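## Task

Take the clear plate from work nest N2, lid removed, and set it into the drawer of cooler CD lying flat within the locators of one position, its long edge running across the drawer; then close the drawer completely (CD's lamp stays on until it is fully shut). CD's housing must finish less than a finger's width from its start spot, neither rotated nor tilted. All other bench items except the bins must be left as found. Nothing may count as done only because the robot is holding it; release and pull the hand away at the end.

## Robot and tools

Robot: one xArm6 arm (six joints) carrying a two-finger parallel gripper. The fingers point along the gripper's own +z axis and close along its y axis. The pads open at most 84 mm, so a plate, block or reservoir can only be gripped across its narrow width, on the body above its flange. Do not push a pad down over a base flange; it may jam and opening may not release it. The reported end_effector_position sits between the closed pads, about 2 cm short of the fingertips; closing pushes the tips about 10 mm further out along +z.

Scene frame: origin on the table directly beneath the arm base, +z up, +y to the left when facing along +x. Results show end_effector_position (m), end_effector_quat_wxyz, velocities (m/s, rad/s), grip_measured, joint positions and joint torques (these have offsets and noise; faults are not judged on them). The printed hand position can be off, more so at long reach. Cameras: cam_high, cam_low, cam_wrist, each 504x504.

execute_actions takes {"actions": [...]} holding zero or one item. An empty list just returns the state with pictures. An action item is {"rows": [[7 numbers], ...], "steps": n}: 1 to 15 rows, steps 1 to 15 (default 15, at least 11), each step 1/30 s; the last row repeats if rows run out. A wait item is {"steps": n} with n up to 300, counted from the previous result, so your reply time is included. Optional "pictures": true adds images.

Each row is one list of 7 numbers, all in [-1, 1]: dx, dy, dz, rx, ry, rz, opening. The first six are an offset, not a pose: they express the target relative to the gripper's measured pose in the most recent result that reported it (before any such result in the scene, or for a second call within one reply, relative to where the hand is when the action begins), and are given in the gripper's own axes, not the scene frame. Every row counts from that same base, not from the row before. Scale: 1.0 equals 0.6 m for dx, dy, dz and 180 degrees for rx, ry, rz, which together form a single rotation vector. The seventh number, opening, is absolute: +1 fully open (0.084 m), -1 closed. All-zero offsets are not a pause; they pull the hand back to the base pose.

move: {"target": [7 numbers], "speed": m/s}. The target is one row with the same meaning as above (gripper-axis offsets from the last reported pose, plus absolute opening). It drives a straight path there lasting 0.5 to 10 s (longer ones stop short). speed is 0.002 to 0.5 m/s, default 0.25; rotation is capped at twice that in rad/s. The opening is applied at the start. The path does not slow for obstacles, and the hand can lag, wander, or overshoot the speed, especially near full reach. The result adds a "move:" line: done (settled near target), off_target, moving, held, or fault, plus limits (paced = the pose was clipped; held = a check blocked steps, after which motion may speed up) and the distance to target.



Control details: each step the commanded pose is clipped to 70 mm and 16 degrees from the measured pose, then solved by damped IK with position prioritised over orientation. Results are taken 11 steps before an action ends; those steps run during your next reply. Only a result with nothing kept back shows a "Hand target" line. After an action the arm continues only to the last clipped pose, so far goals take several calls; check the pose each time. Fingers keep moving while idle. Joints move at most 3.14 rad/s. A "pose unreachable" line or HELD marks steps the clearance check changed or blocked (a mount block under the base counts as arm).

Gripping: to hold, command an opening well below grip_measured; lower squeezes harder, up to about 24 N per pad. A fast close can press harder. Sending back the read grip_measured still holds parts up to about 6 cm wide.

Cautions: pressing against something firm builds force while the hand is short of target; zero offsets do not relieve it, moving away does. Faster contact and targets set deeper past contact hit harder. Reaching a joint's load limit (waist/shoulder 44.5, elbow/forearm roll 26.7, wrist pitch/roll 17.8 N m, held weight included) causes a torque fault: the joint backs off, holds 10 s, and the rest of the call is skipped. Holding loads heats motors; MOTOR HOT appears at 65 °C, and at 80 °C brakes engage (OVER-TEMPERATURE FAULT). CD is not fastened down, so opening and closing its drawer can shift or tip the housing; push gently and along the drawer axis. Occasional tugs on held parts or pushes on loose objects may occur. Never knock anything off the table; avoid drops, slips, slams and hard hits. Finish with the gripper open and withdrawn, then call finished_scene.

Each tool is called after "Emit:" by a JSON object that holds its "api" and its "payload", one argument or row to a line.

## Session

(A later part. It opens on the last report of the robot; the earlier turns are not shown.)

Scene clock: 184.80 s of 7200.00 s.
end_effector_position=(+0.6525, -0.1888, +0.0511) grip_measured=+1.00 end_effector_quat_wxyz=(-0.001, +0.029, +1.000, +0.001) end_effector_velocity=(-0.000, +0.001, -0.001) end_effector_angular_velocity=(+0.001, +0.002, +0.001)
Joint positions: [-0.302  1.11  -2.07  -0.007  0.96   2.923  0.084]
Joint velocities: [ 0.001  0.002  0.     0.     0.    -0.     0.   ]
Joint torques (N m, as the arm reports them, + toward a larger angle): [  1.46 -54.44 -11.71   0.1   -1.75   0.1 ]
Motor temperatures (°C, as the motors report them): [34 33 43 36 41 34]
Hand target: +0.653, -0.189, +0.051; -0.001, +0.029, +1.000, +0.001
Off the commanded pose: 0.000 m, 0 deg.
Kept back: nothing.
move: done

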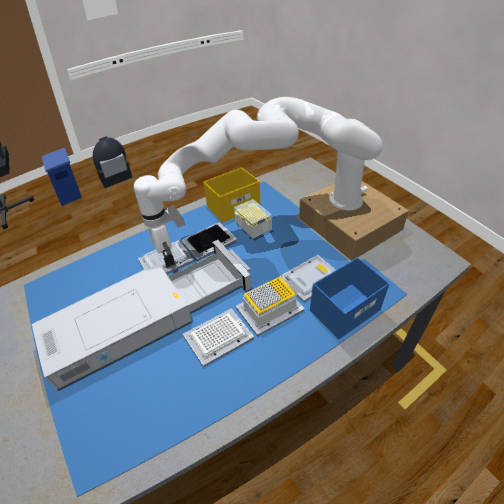

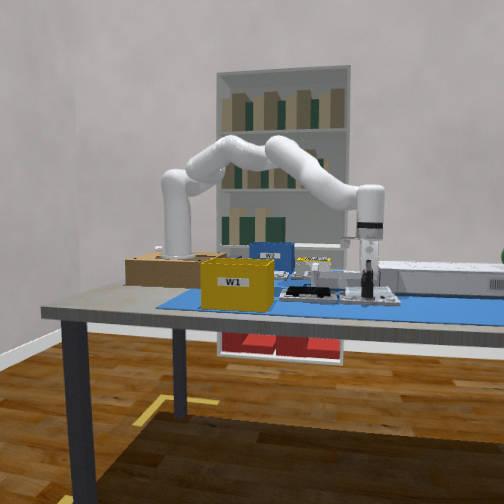

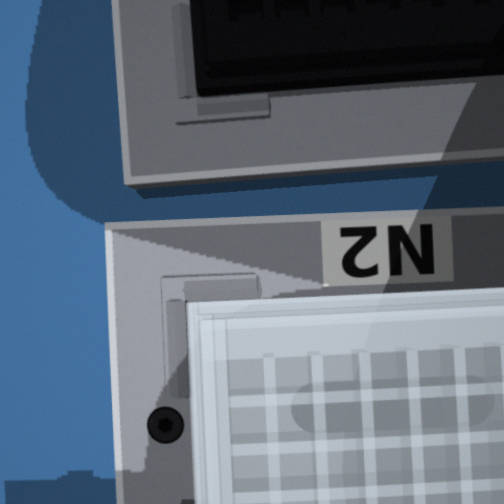

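Descending the last millimetres.

Emit:
{"api": "move", "payload": {
  "target": [0,0,0.003,0,0,0,1],
  "speed": 0.004
}}

Scene clock: 185.73 s of 7200.00 s.
end_effector_position=(+0.6526, -0.1888, +0.0493) grip_measured=+1.00 end_effector_quat_wxyz=(-0.001, +0.029, +1.000, +0.001) end_effector_velocity=(+0.000, +0.000, -0.000) end_effector_angular_velocity=(+0.001, +0.000, +0.001)
Joint positions: [-0.302  1.114 -2.071 -0.007  0.958  2.923  0.084]
Joint velocities: [ 0.     0.    -0.     0.001  0.    -0.001  0.   ]
Joint torques (N m, as the arm reports them, + toward a larger angle): [  2.33 -53.96 -12.43  -0.52  -1.38  -0.34]
Motor temperatures (°C, as the motors report them): [34 33 43 36 41 34]
Hand target: +0.653, -0.189, +0.049; -0.001, +0.029, +1.000, +0.001
Off the commanded pose: 0.000 m, 0 deg.
Kept back: nothing.
move: done

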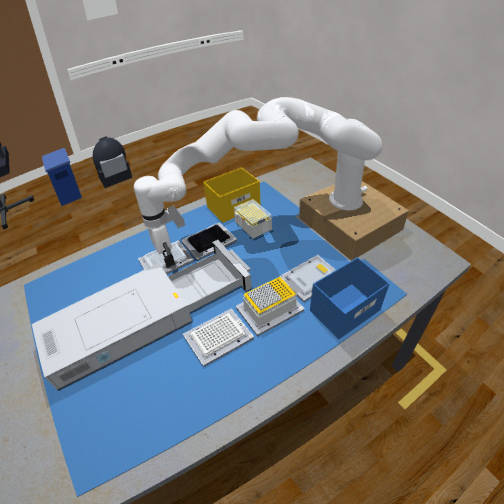

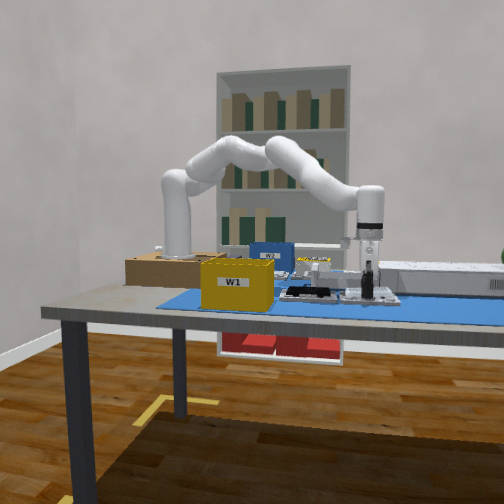

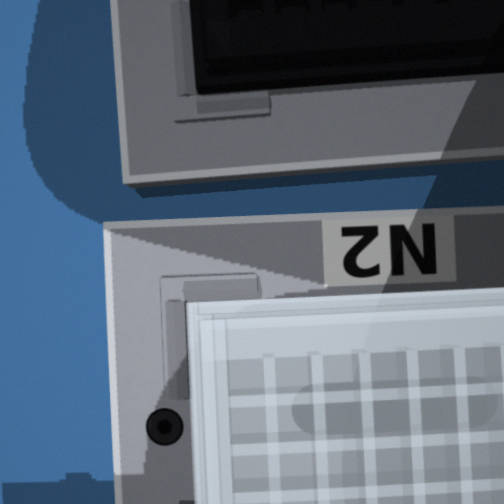

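Emit:
{"api": "move", "payload": {
  "target": [0,0,0.0025,0,0,0,1],
  "speed": 0.003
}}

Scene clock: 186.70 s of 7200.00 s.
end_effector_position=(+0.6526, -0.1889, +0.0479) grip_measured=+1.00 end_effector_quat_wxyz=(-0.001, +0.029, +1.000, +0.001) end_effector_velocity=(+0.000, +0.000, +0.000) end_effector_angular_velocity=(-0.001, -0.000, +0.001)
Joint positions: [-0.302  1.117 -2.073 -0.007  0.956  2.923  0.084]
Joint velocities: [ 0.001  0.    -0.001 -0.001 -0.     0.     0.   ]
Joint torques (N m, as the arm reports them, + toward a larger angle): [  1.97 -54.68 -11.68  -0.15  -1.32  -0.16]
Motor temperatures (°C, as the motors report them): [34 33 43 36 41 34]
Hand target: +0.653, -0.189, +0.048; -0.001, +0.029, +1.000, +0.001
Off the commanded pose: 0.000 m, 0 deg.
Kept back: nothing.
move: done

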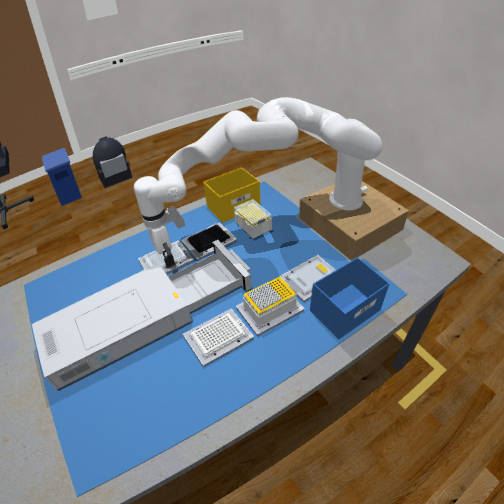

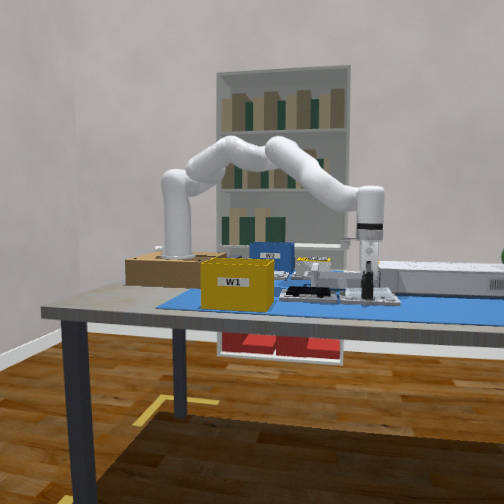

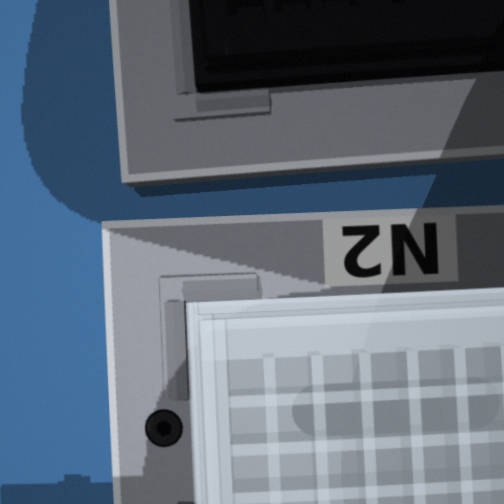

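Emit:
{"api": "move", "payload": {
  "target": [0,0,0.0025,0,0,0,1],
  "speed": 0.003
}}

Scene clock: 187.63 s of 7200.00 s.
end_effector_position=(+0.6527, -0.1889, +0.0467) grip_measured=+1.00 end_effector_quat_wxyz=(-0.001, +0.029, +1.000, +0.001) end_effector_velocity=(+0.000, -0.000, +0.000) end_effector_angular_velocity=(-0.001, -0.002, +0.002)
Joint positions: [-0.302  1.12  -2.074 -0.007  0.955  2.923  0.084]
Joint velocities: [-0.    -0.    -0.    -0.001 -0.001 -0.002  0.   ]
Joint torques (N m, as the arm reports them, + toward a larger angle): [  1.93 -50.91 -11.34  -0.09  -1.56  -0.29]
Motor temperatures (°C, as the motors report them): [34 33 43 36 41 34]
Hand target: +0.653, -0.189, +0.046; -0.001, +0.029, +1.000, +0.001
Off the commanded pose: 0.000 m, 0 deg.
Kept back: nothing.
move: done

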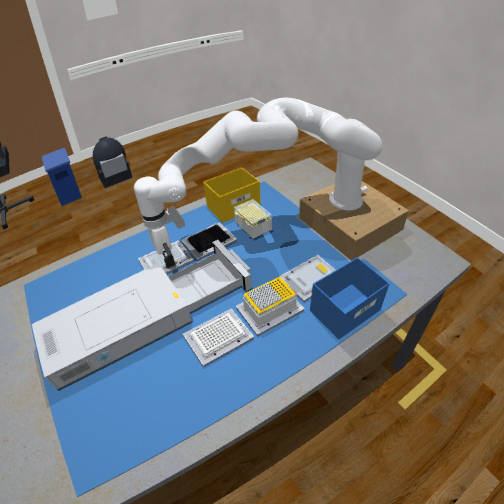

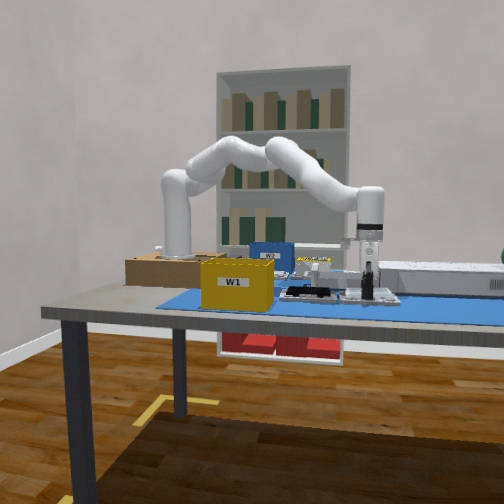

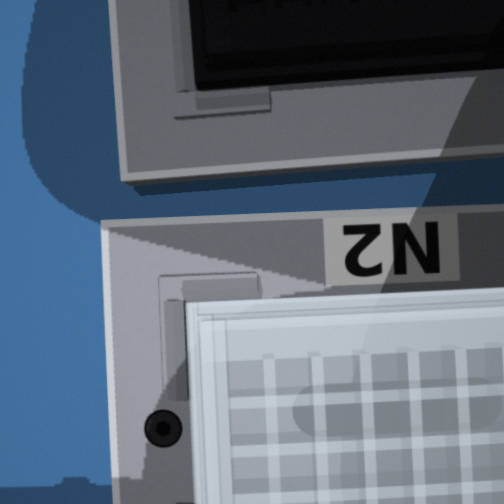

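Emit:
{"api": "move", "payload": {
  "target": [0,0,0.002,0,0,0,1],
  "speed": 0.003
}}

Scene clock: 188.57 s of 7200.00 s.
end_effector_position=(+0.6530, -0.1891, +0.0460) grip_measured=+1.00 end_effector_quat_wxyz=(-0.000, +0.029, +1.000, +0.001) end_effector_velocity=(+0.000, -0.000, +0.001) end_effector_angular_velocity=(-0.001, -0.001, +0.001)
Joint positions: [-0.302  1.122 -2.076 -0.007  0.953  2.923  0.084]
Joint velocities: [-0.    -0.002  0.    -0.001  0.    -0.001  0.   ]
Joint torques (N m, as the arm reports them, + toward a larger angle): [  2.56 -48.09 -10.34  -0.14  -1.58  -0.62]
Motor temperatures (°C, as the motors report them): [34 33 43 36 41 34]
Hand target: +0.653, -0.189, +0.046; -0.001, +0.029, +1.000, +0.001
Off the commanded pose: 0.001 m, 0 deg.
Kept back: nothing.
move: done

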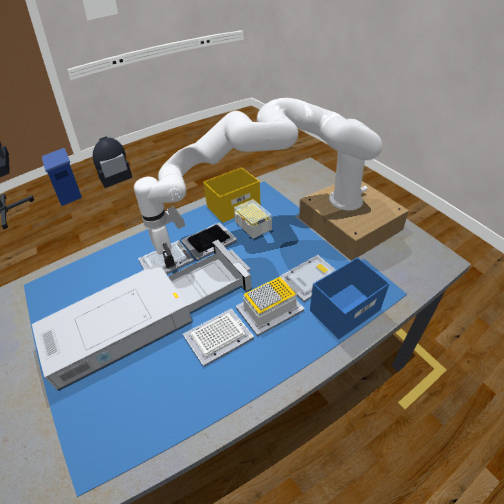

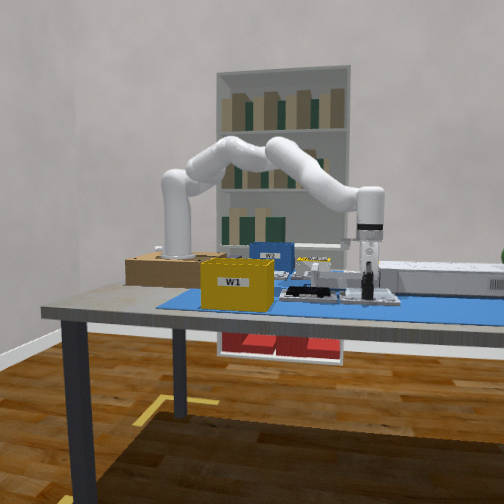

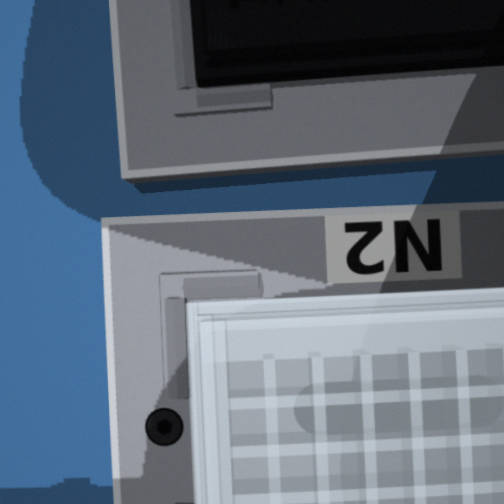

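Emit:
{"api": "zoom_image", "payload": {
  "camera": "cam_low",
  "region": [330,260,410,310]
}}

Emit:
{"api": "zoom_image", "payload": {
  "camera": "cam_high",
  "region": [130,220,210,280]
}}

Region (330, 260, 410, 310) of cam_low's 504x504 image, scaled by 6.300, with more detail than that image has; it fills the top 315 rows of this view, and the rest is white.

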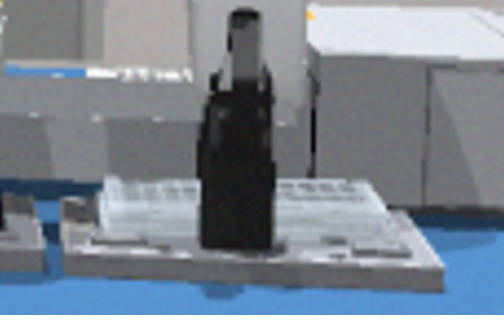

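Region (130, 220, 210, 280) of cam_high's 504x504 image, scaled by 6.300, with more detail than that image has; it fills the top 378 rows of this view, and the rest is white.

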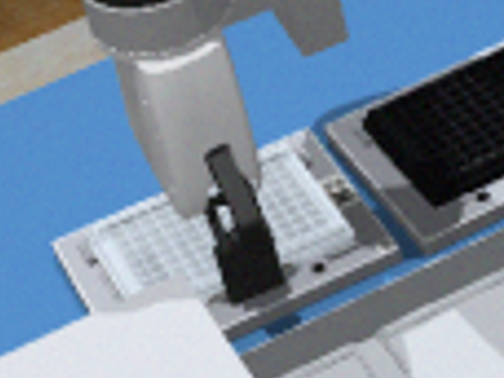

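Emit:
{"api": "move", "payload": {
  "target": [0,0,0.001,0,0,-0.008,1],
  "speed": 0.01
}}

Scene clock: 190.77 s of 7200.00 s.
end_effector_position=(+0.6532, -0.1889, +0.0459) grip_measured=+1.00 end_effector_quat_wxyz=(+0.000, +0.018, +1.000, +0.001) end_effector_velocity=(-0.000, -0.000, -0.001) end_effector_angular_velocity=(-0.002, +0.001, +0.000)
Joint positions: [-0.302  1.122 -2.076 -0.007  0.953  2.9    0.084]
Joint velocities: [-0.     0.002  0.    -0.003 -0.001  0.001  0.   ]
Joint torques (N m, as the arm reports them, + toward a larger angle): [  2.57 -41.08  -9.04  -1.09  -2.33  -2.27]
Motor temperatures (°C, as the motors report them): [34 33 43 36 41 34]
Hand target: +0.653, -0.189, +0.045; -0.000, +0.017, +1.000, +0.001
Off the commanded pose: 0.001 m, 0 deg.
Kept back: nothing.
move: done

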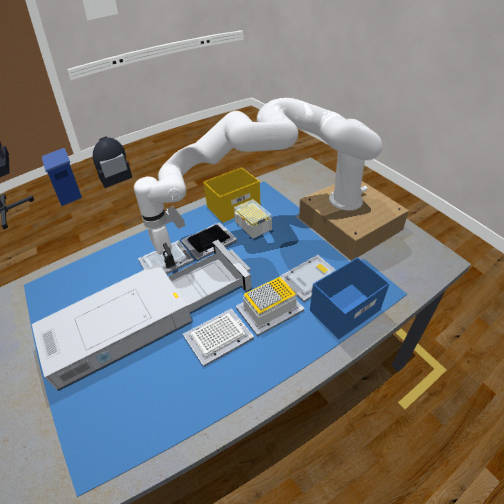

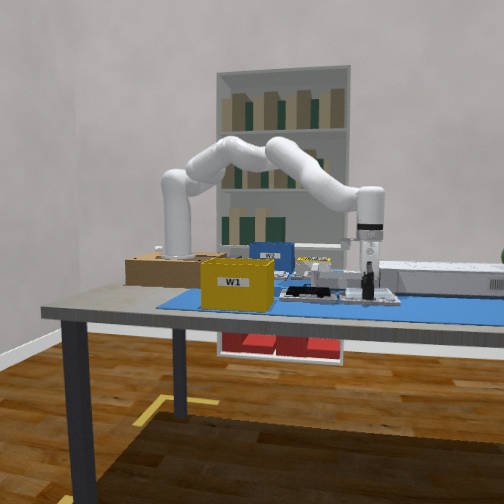

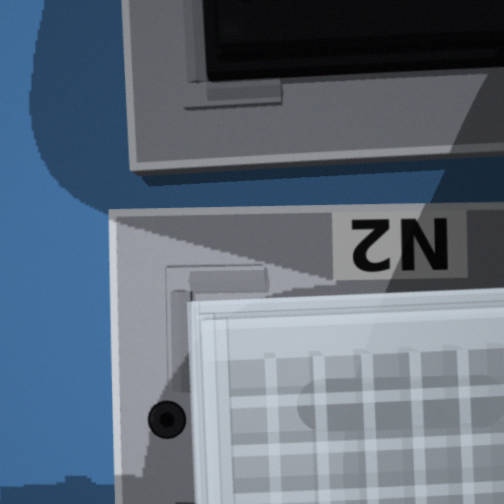

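Emit:
{"api": "move", "payload": {
  "target": [0,0,0,0,0,0.008,1],
  "speed": 0.01
}}

Emit:
{"api": "move", "payload": {
  "target": [0,0,0.003,0,0,0,1],
  "speed": 0.003
}}

Scene clock: 193.27 s of 7200.00 s.
end_effector_position=(+0.6530, -0.1890, +0.0455) grip_measured=+1.00 end_effector_quat_wxyz=(-0.000, +0.030, +1.000, +0.001) end_effector_velocity=(-0.000, -0.000, +0.000) end_effector_angular_velocity=(+0.002, +0.000, -0.005)
Joint positions: [-0.302  1.123 -2.076 -0.007  0.953  2.925  0.084]
Joint velocities: [-0.001 -0.     0.     0.003  0.001  0.002  0.   ]
Joint torques (N m, as the arm reports them, + toward a larger angle): [  2.82 -42.85  -8.9   -0.27  -0.71  -0.18]
Motor temperatures (°C, as the motors report them): [34 33 43 36 41 34]
Hand target: +0.653, -0.189, +0.046; +0.000, +0.030, +1.000, +0.001
Off the commanded pose: 0.000 m, 0 deg.
Kept back: nothing.
move: done

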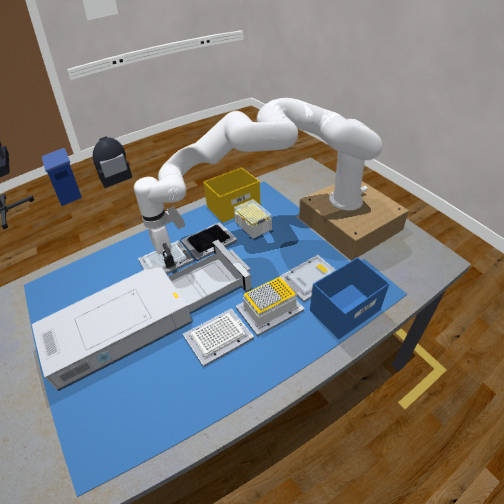

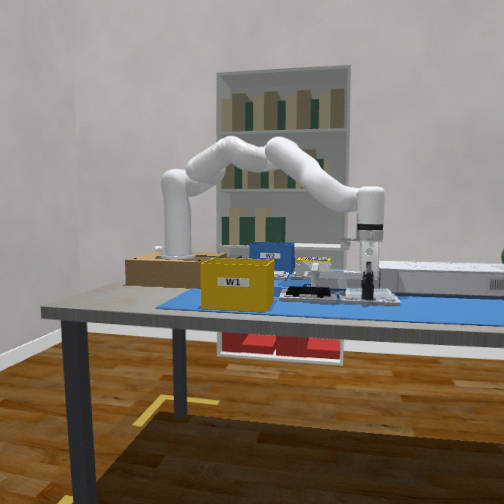

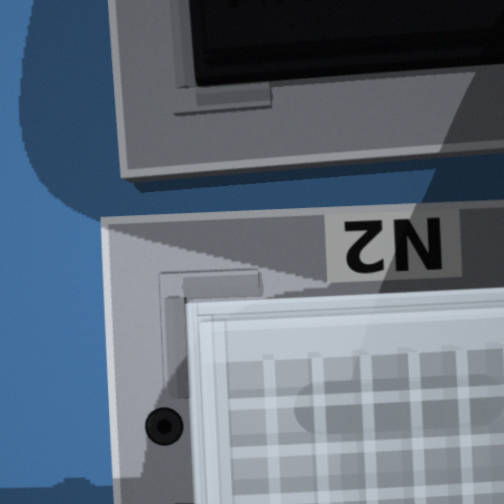

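Scene clock: 194.10 s of 7200.00 s.
end_effector_position=(+0.6531, -0.1891, +0.0445) grip_measured=+1.00 end_effector_quat_wxyz=(-0.000, +0.030, +1.000, +0.001) end_effector_velocity=(+0.000, +0.000, -0.001) end_effector_angular_velocity=(+0.000, -0.001, +0.001)
Joint positions: [-0.302  1.126 -2.078 -0.007  0.952  2.925  0.084]
Joint velocities: [ 0.     0.001 -0.     0.    -0.002 -0.001  0.   ]
Joint torques (N m, as the arm reports them, + toward a larger angle): [  3.69 -36.74  -9.11   0.18  -2.73  -0.45]
Motor temperatures (°C, as the motors report them): [34 33 43 36 41 34]
Hand target: +0.653, -0.189, +0.044; -0.000, +0.030, +1.000, +0.001
Off the commanded pose: 0.001 m, 0 deg.
Kept back: nothing.
move: done

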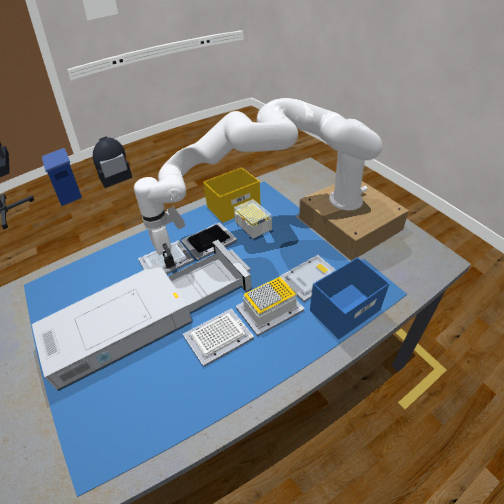

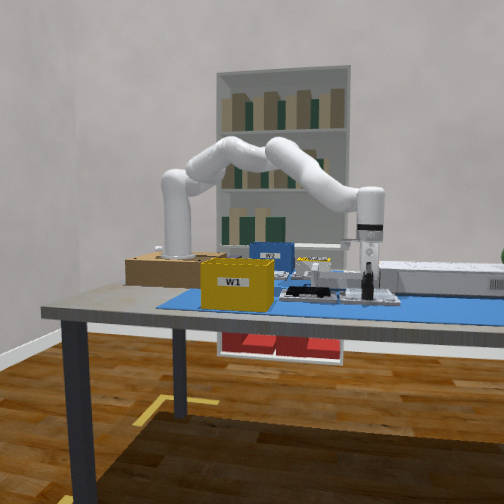

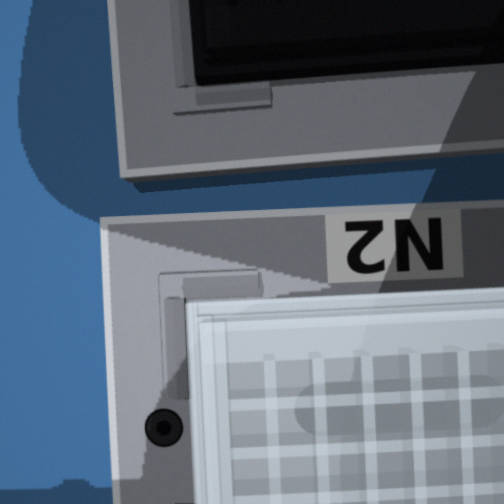

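Emit:
{"api": "move", "payload": {
  "target": [0,0,0.002,0,0,0,1],
  "speed": 0.003
}}

Scene clock: 195.20 s of 7200.00 s.
end_effector_position=(+0.6532, -0.1891, +0.0441) grip_measured=+1.00 end_effector_quat_wxyz=(-0.000, +0.030, +1.000, +0.001) end_effector_velocity=(-0.000, -0.000, -0.001) end_effector_angular_velocity=(-0.001, -0.000, -0.000)
Joint positions: [-0.302  1.127 -2.079 -0.007  0.951  2.925  0.084]
Joint velocities: [-0.    -0.     0.002 -0.001 -0.002  0.001  0.   ]
Joint torques (N m, as the arm reports them, + toward a larger angle): [  3.74 -27.32  -8.16   0.23  -4.18  -0.85]
Motor temperatures (°C, as the motors report them): [34 33 43 36 41 34]
Hand target: +0.653, -0.189, +0.043; -0.000, +0.030, +1.000, +0.001
Off the commanded pose: 0.001 m, 0 deg.
Kept back: nothing.
move: done

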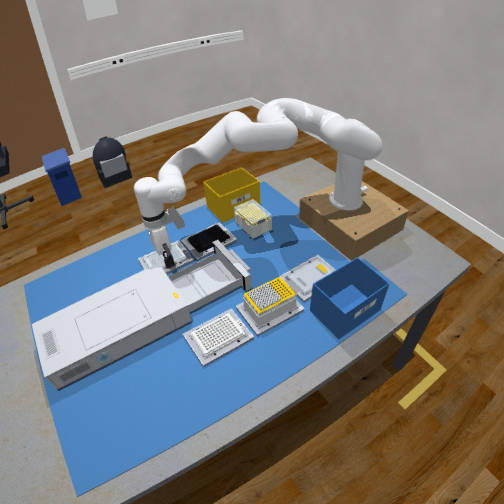

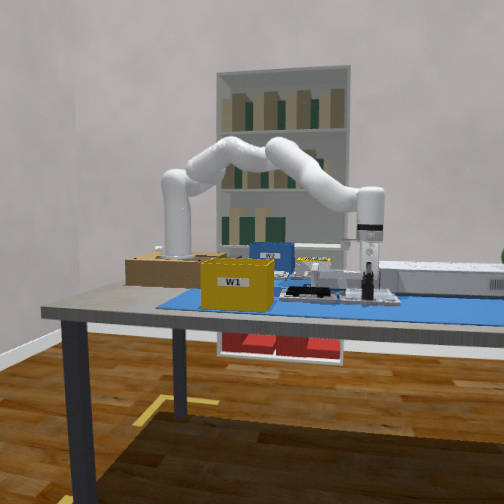

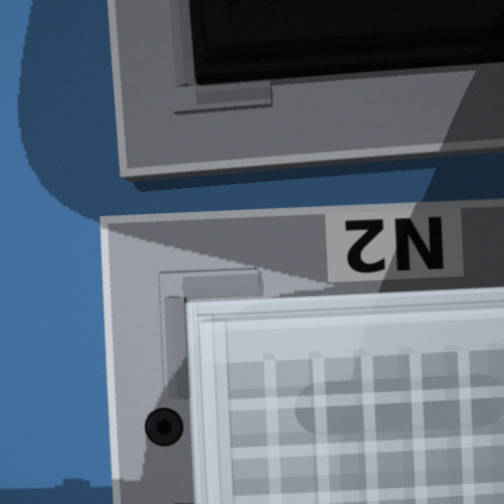

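Emit:
{"api": "move", "payload": {
  "target": [0,0,0.0008,0,0,-0.006,1],
  "speed": 0.01
}}

Scene clock: 196.60 s of 7200.00 s.
end_effector_position=(+0.6534, -0.1894, +0.0442) grip_measured=+1.00 end_effector_quat_wxyz=(+0.000, +0.023, +1.000, +0.001) end_effector_velocity=(+0.001, -0.000, +0.001) end_effector_angular_velocity=(-0.001, -0.002, +0.001)
Joint positions: [-0.303  1.127 -2.08  -0.007  0.951  2.911  0.084]
Joint velocities: [ 0.    -0.001 -0.    -0.    -0.    -0.001  0.   ]
Joint torques (N m, as the arm reports them, + toward a larger angle): [  5.43 -28.39  -8.71  -0.77  -4.28  -3.41]
Motor temperatures (°C, as the motors report them): [34 33 43 36 41 34]
Hand target: +0.653, -0.189, +0.044; -0.000, +0.021, +1.000, +0.001
Off the commanded pose: 0.001 m, 0 deg.
Kept back: nothing.
move: done

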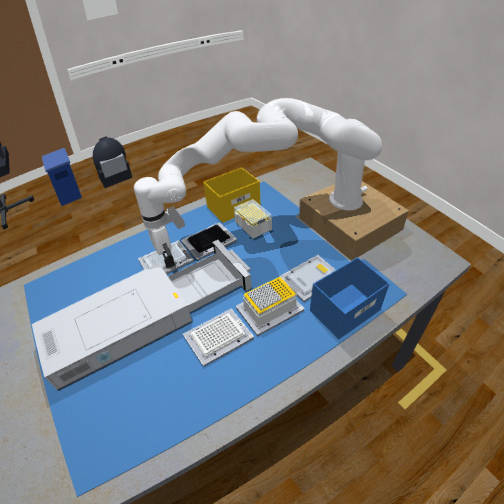

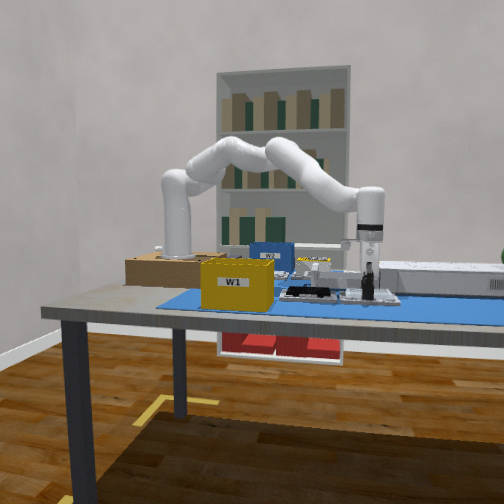

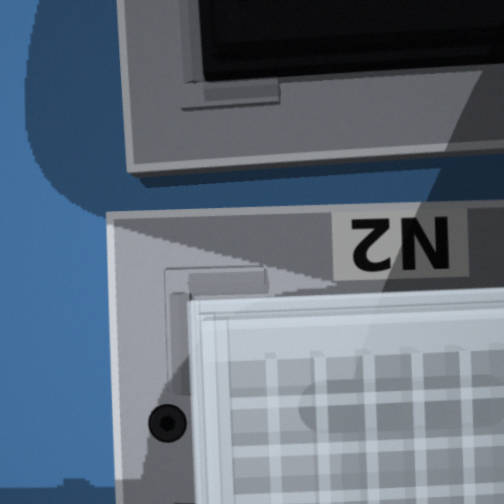

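Emit:
{"api": "move", "payload": {
  "target": [0,0,0.0008,0,0,-0.006,1],
  "speed": 0.01
}}

Scene clock: 198.10 s of 7200.00 s.
end_effector_position=(+0.6536, -0.1894, +0.0442) grip_measured=+1.00 end_effector_quat_wxyz=(+0.001, +0.019, +1.000, +0.001) end_effector_velocity=(+0.001, -0.000, +0.002) end_effector_angular_velocity=(-0.001, -0.002, -0.001)
Joint positions: [-0.303  1.127 -2.08  -0.007  0.951  2.901  0.084]
Joint velocities: [-0.    -0.002 -0.    -0.001  0.     0.002  0.   ]
Joint torques (N m, as the arm reports them, + toward a larger angle): [  5.57 -29.15  -8.85  -1.22  -4.66  -4.8 ]
Motor temperatures (°C, as the motors report them): [34 33 43 36 41 34]
Hand target: +0.653, -0.189, +0.044; +0.000, +0.014, +1.000, +0.001
Off the commanded pose: 0.001 m, 1 deg.
Kept back: nothing.
move: done

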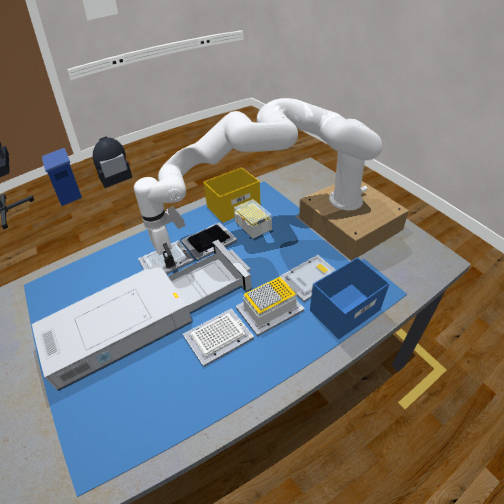

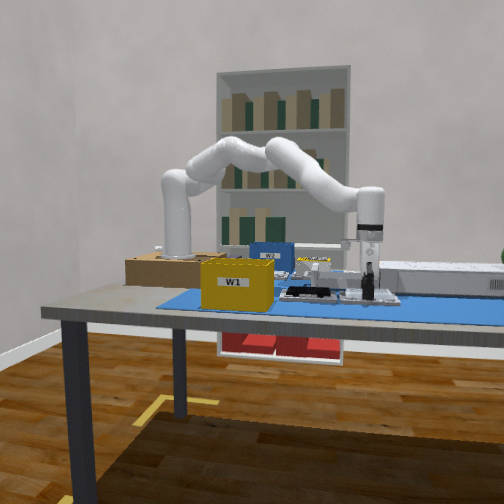

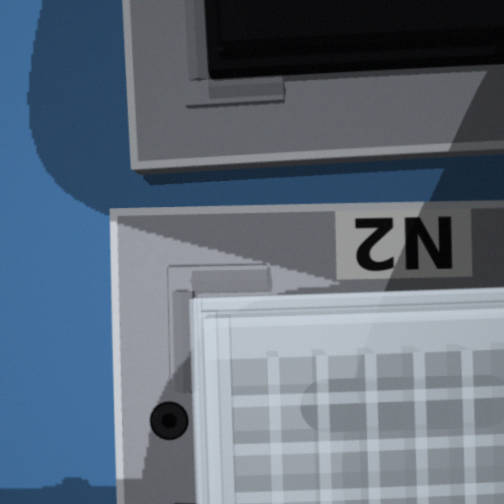

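Locators are holding the plate while the hand turns. Continuing.

Emit:
{"api": "move", "payload": {
  "target": [0,0,0.0008,0,0,-0.008,1],
  "speed": 0.01
}}

Scene clock: 199.80 s of 7200.00 s.
end_effector_position=(+0.6539, -0.1895, +0.0441) grip_measured=+1.00 end_effector_quat_wxyz=(+0.001, +0.010, +1.000, +0.001) end_effector_velocity=(-0.000, -0.000, +0.000) end_effector_angular_velocity=(-0.000, +0.000, +0.000)
Joint positions: [-0.303  1.128 -2.081 -0.007  0.95   2.885  0.084]
Joint velocities: [ 0.    -0.001  0.    -0.001  0.     0.     0.   ]
Joint torques (N m, as the arm reports them, + toward a larger angle): [  5.41 -29.48  -8.07  -1.29  -4.24  -4.88]
Motor temperatures (°C, as the motors report them): [34 33 43 36 41 35]
Hand target: +0.654, -0.189, +0.044; +0.001, +0.006, +1.000, +0.001
Off the commanded pose: 0.001 m, 1 deg.
Kept back: nothing.
move: done

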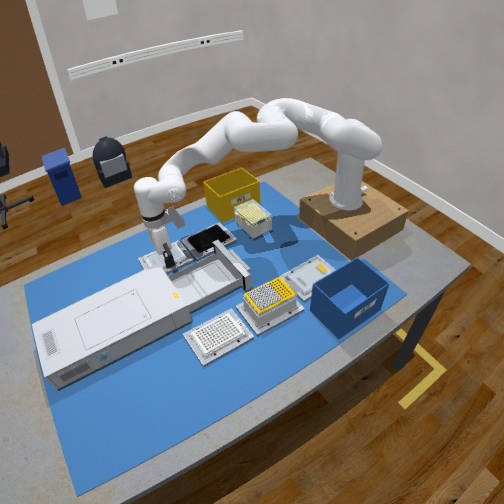

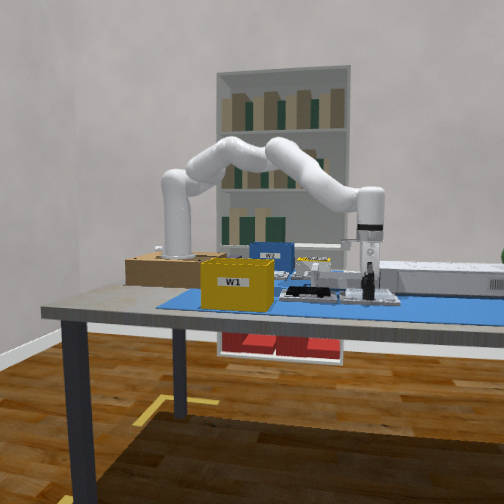

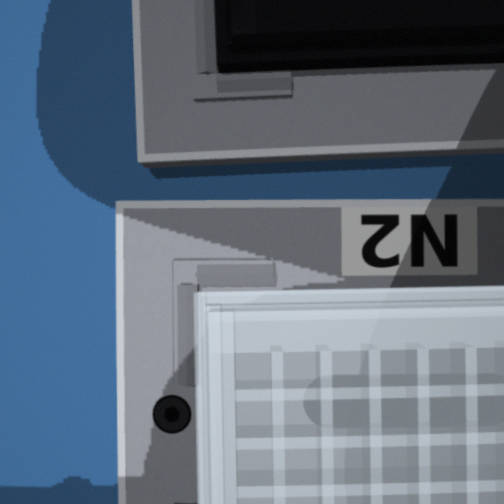

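Emit:
{"api": "move", "payload": {
  "target": [0,0,0.0008,0,0,-0.009,1],
  "speed": 0.012
}}

Scene clock: 201.53 s of 7200.00 s.
end_effector_position=(+0.6543, -0.1894, +0.0441) grip_measured=+1.00 end_effector_quat_wxyz=(+0.002, +0.002, +1.000, +0.001) end_effector_velocity=(+0.000, +0.000, +0.000) end_effector_angular_velocity=(+0.001, -0.000, -0.000)
Joint positions: [-0.302  1.129 -2.082 -0.007  0.949  2.868  0.084]
Joint velocities: [-0.    -0.     0.     0.002  0.    -0.001  0.   ]
Joint torques (N m, as the arm reports them, + toward a larger angle): [  5.56 -29.19  -7.98  -1.88  -3.62  -5.5 ]
Motor temperatures (°C, as the motors report them): [34 33 43 36 41 35]
Hand target: +0.654, -0.189, +0.044; +0.001, -0.004, +1.000, +0.001
Off the commanded pose: 0.001 m, 1 deg.
Kept back: nothing.
move: done

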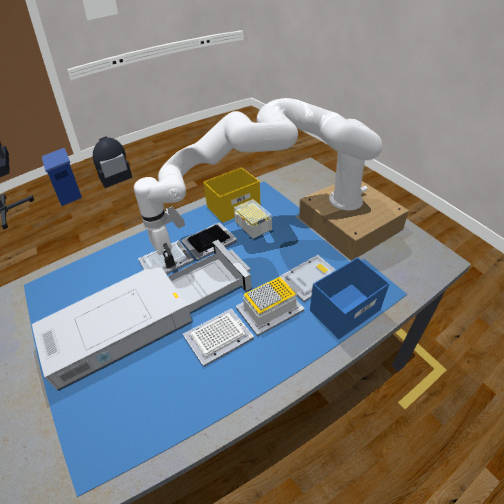

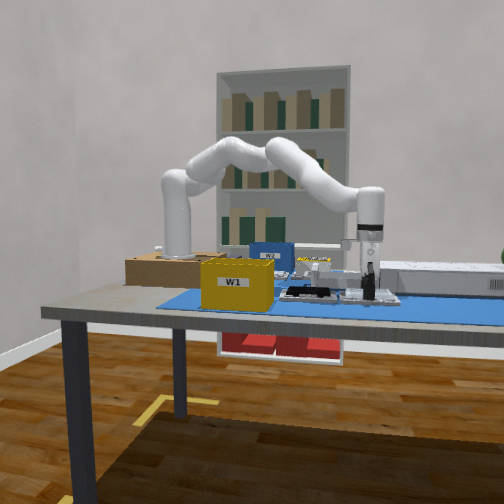

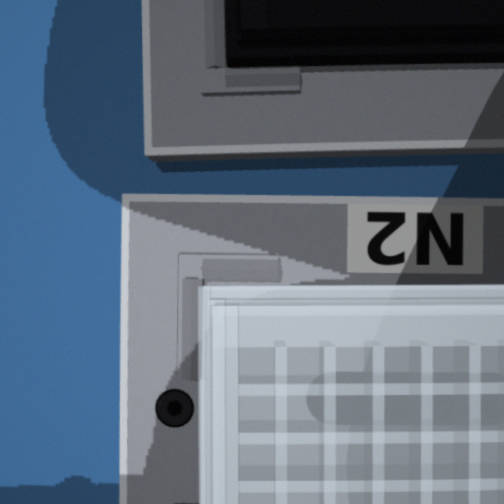

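Emit:
{"api": "move", "payload": {
  "target": [0,0,0.0008,0,0,-0.007,1],
  "speed": 0.012
}}

Scene clock: 202.93 s of 7200.00 s.
end_effector_position=(+0.6546, -0.1895, +0.0441) grip_measured=+1.00 end_effector_quat_wxyz=(+0.002, -0.003, +1.000, +0.001) end_effector_velocity=(-0.000, -0.000, +0.000) end_effector_angular_velocity=(-0.000, -0.000, +0.000)
Joint positions: [-0.302  1.129 -2.082 -0.007  0.948  2.858  0.084]
Joint velocities: [-0. -0. -0. -0.  0. -0.  0.]
Joint torques (N m, as the arm reports them, + toward a larger angle): [  4.9  -28.81  -7.39  -1.85  -3.82  -5.5 ]
Motor temperatures (°C, as the motors report them): [34 33 43 36 41 35]
Hand target: +0.654, -0.189, +0.044; +0.002, -0.009, +1.000, +0.001
Off the commanded pose: 0.001 m, 1 deg.
Kept back: nothing.
move: done

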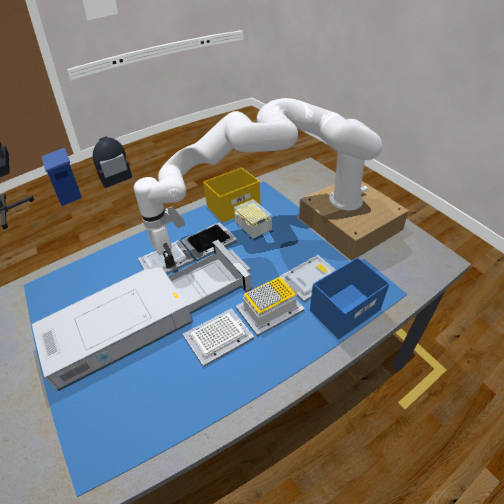

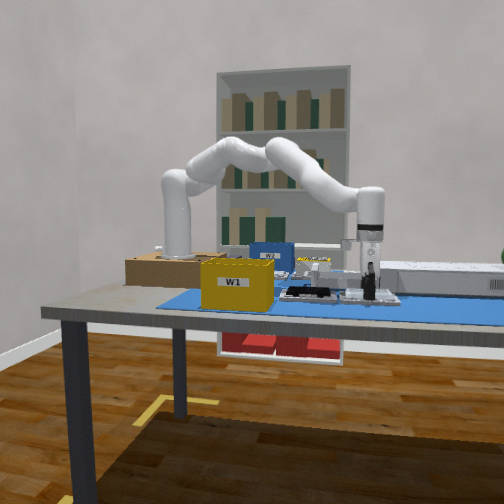

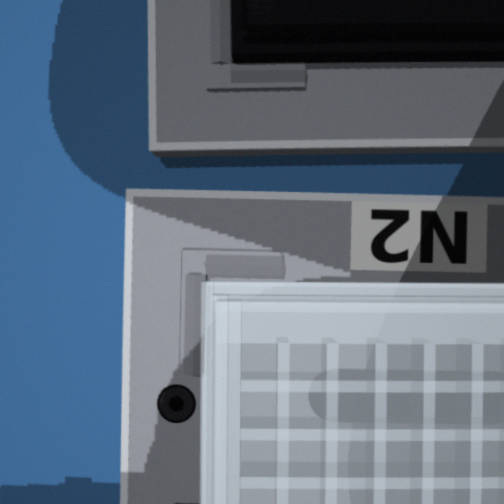

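Emit:
{"api": "move", "payload": {
  "target": [0,0,-0.001,0,0,0,1],
  "speed": 0.005
}}

Scene clock: 204.83 s of 7200.00 s.
end_effector_position=(+0.6545, -0.1895, +0.0442) grip_measured=+1.00 end_effector_quat_wxyz=(+0.002, -0.001, +1.000, +0.001) end_effector_velocity=(+0.000, +0.001, -0.000) end_effector_angular_velocity=(+0.001, +0.000, +0.001)
Joint positions: [-0.302  1.129 -2.082 -0.007  0.948  2.863  0.084]
Joint velocities: [ 0.001  0.     0.     0.001  0.001 -0.001  0.   ]
Joint torques (N m, as the arm reports them, + toward a larger angle): [  4.41 -34.42  -7.71  -1.36  -2.32  -3.46]
Motor temperatures (°C, as the motors report them): [34 33 43 36 41 35]
Hand target: +0.655, -0.189, +0.045; +0.002, -0.003, +1.000, +0.001
Off the commanded pose: 0.000 m, 0 deg.
Kept back: nothing.
move: done

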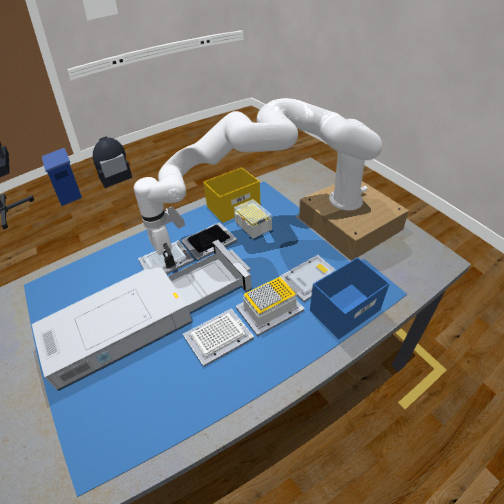

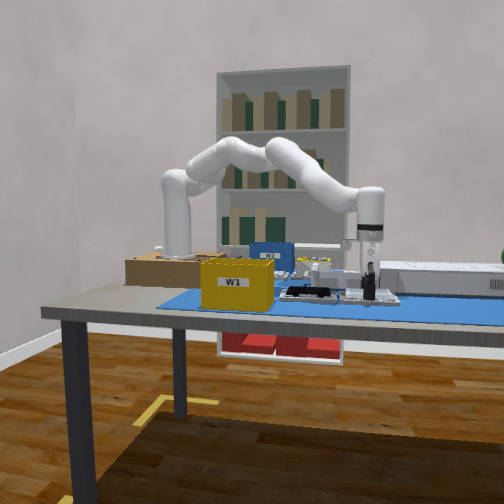

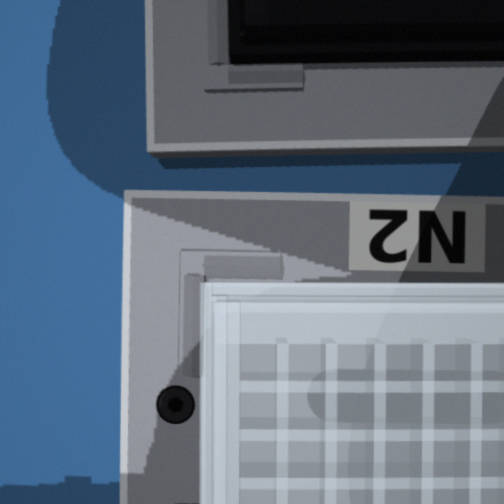

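Emit:
{"api": "move", "payload": {
  "target": [0,0,-0.0015,0,0,0.002,1],
  "speed": 0.005
}}

Scene clock: 205.93 s of 7200.00 s.
end_effector_position=(+0.6544, -0.1894, +0.0445) grip_measured=+1.00 end_effector_quat_wxyz=(+0.002, +0.003, +1.000, +0.001) end_effector_velocity=(+0.000, +0.000, +0.001) end_effector_angular_velocity=(-0.000, -0.001, +0.001)
Joint positions: [-0.302  1.127 -2.081 -0.007  0.948  2.871  0.084]
Joint velocities: [ 0.    -0.002 -0.     0.     0.001 -0.     0.   ]
Joint torques (N m, as the arm reports them, + toward a larger angle): [  3.39 -41.76  -8.03  -0.52  -0.93  -1.63]
Motor temperatures (°C, as the motors report them): [34 33 43 36 41 35]
Hand target: +0.655, -0.189, +0.045; +0.002, +0.002, +1.000, +0.001
Off the commanded pose: 0.001 m, 0 deg.
Kept back: nothing.
move: done

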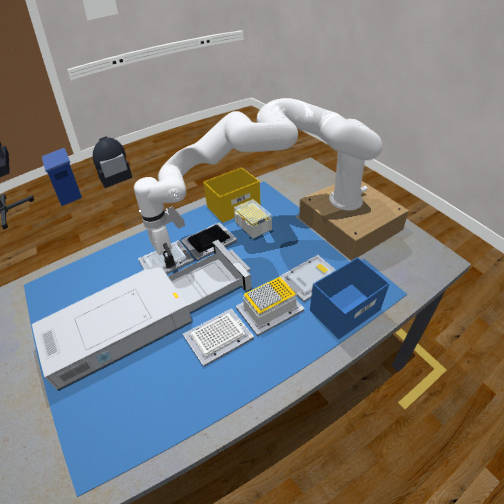

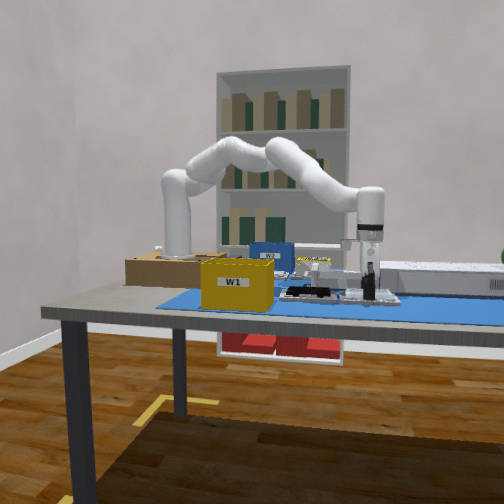

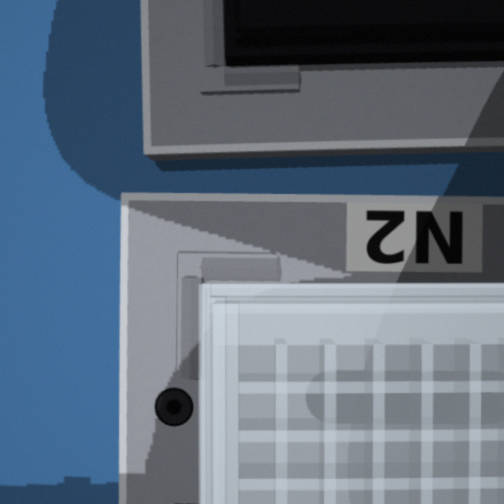

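Emit:
{"api": "move", "payload": {
  "target": [0.005,0,0,0,0,0,1],
  "speed": 0.005
}}

Scene clock: 207.23 s of 7200.00 s.
end_effector_position=(+0.6528, -0.1893, +0.0455) grip_measured=+1.00 end_effector_quat_wxyz=(+0.004, +0.003, +1.000, +0.000) end_effector_velocity=(-0.001, +0.001, -0.002) end_effector_angular_velocity=(+0.002, +0.000, -0.002)
Joint positions: [-0.303  1.113 -2.055 -0.007  0.932  2.871  0.084]
Joint velocities: [-0.    -0.001  0.007  0.002 -0.006  0.001  0.   ]
Joint torques (N m, as the arm reports them, + toward a larger angle): [  0.5  -44.1   -5.54  -1.4    2.25  -1.53]
Motor temperatures (°C, as the motors report them): [34 33 43 36 41 35]
Hand target: +0.651, -0.189, +0.045; +0.002, +0.003, +1.000, +0.001
Off the commanded pose: 0.002 m, 0 deg.
Kept back: nothing.
move: done

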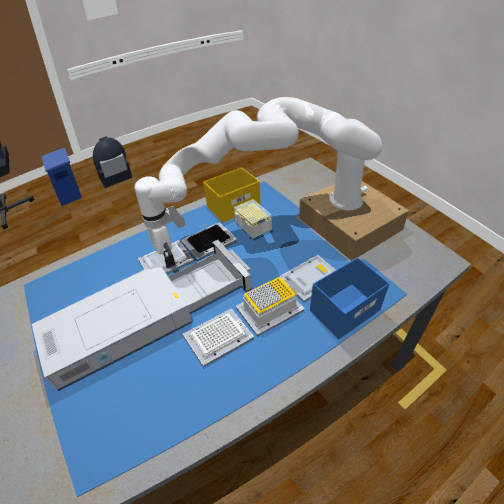

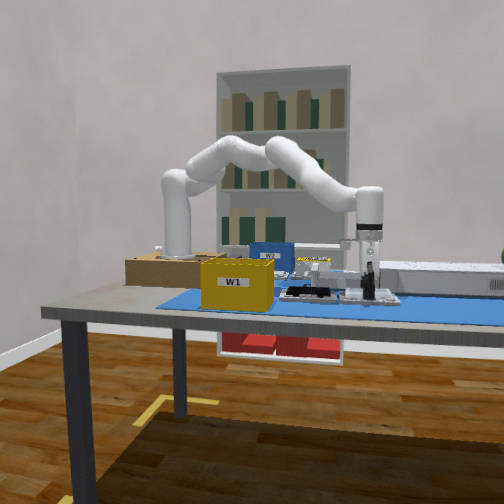

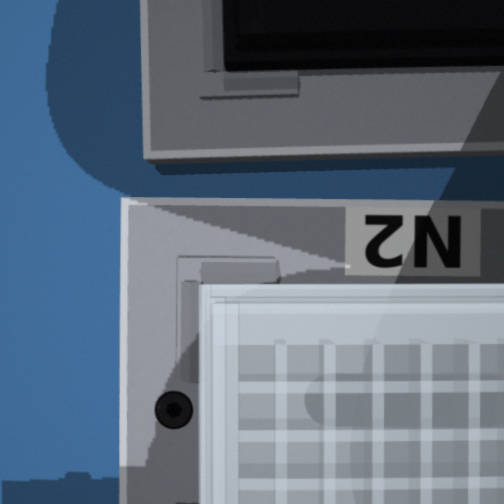

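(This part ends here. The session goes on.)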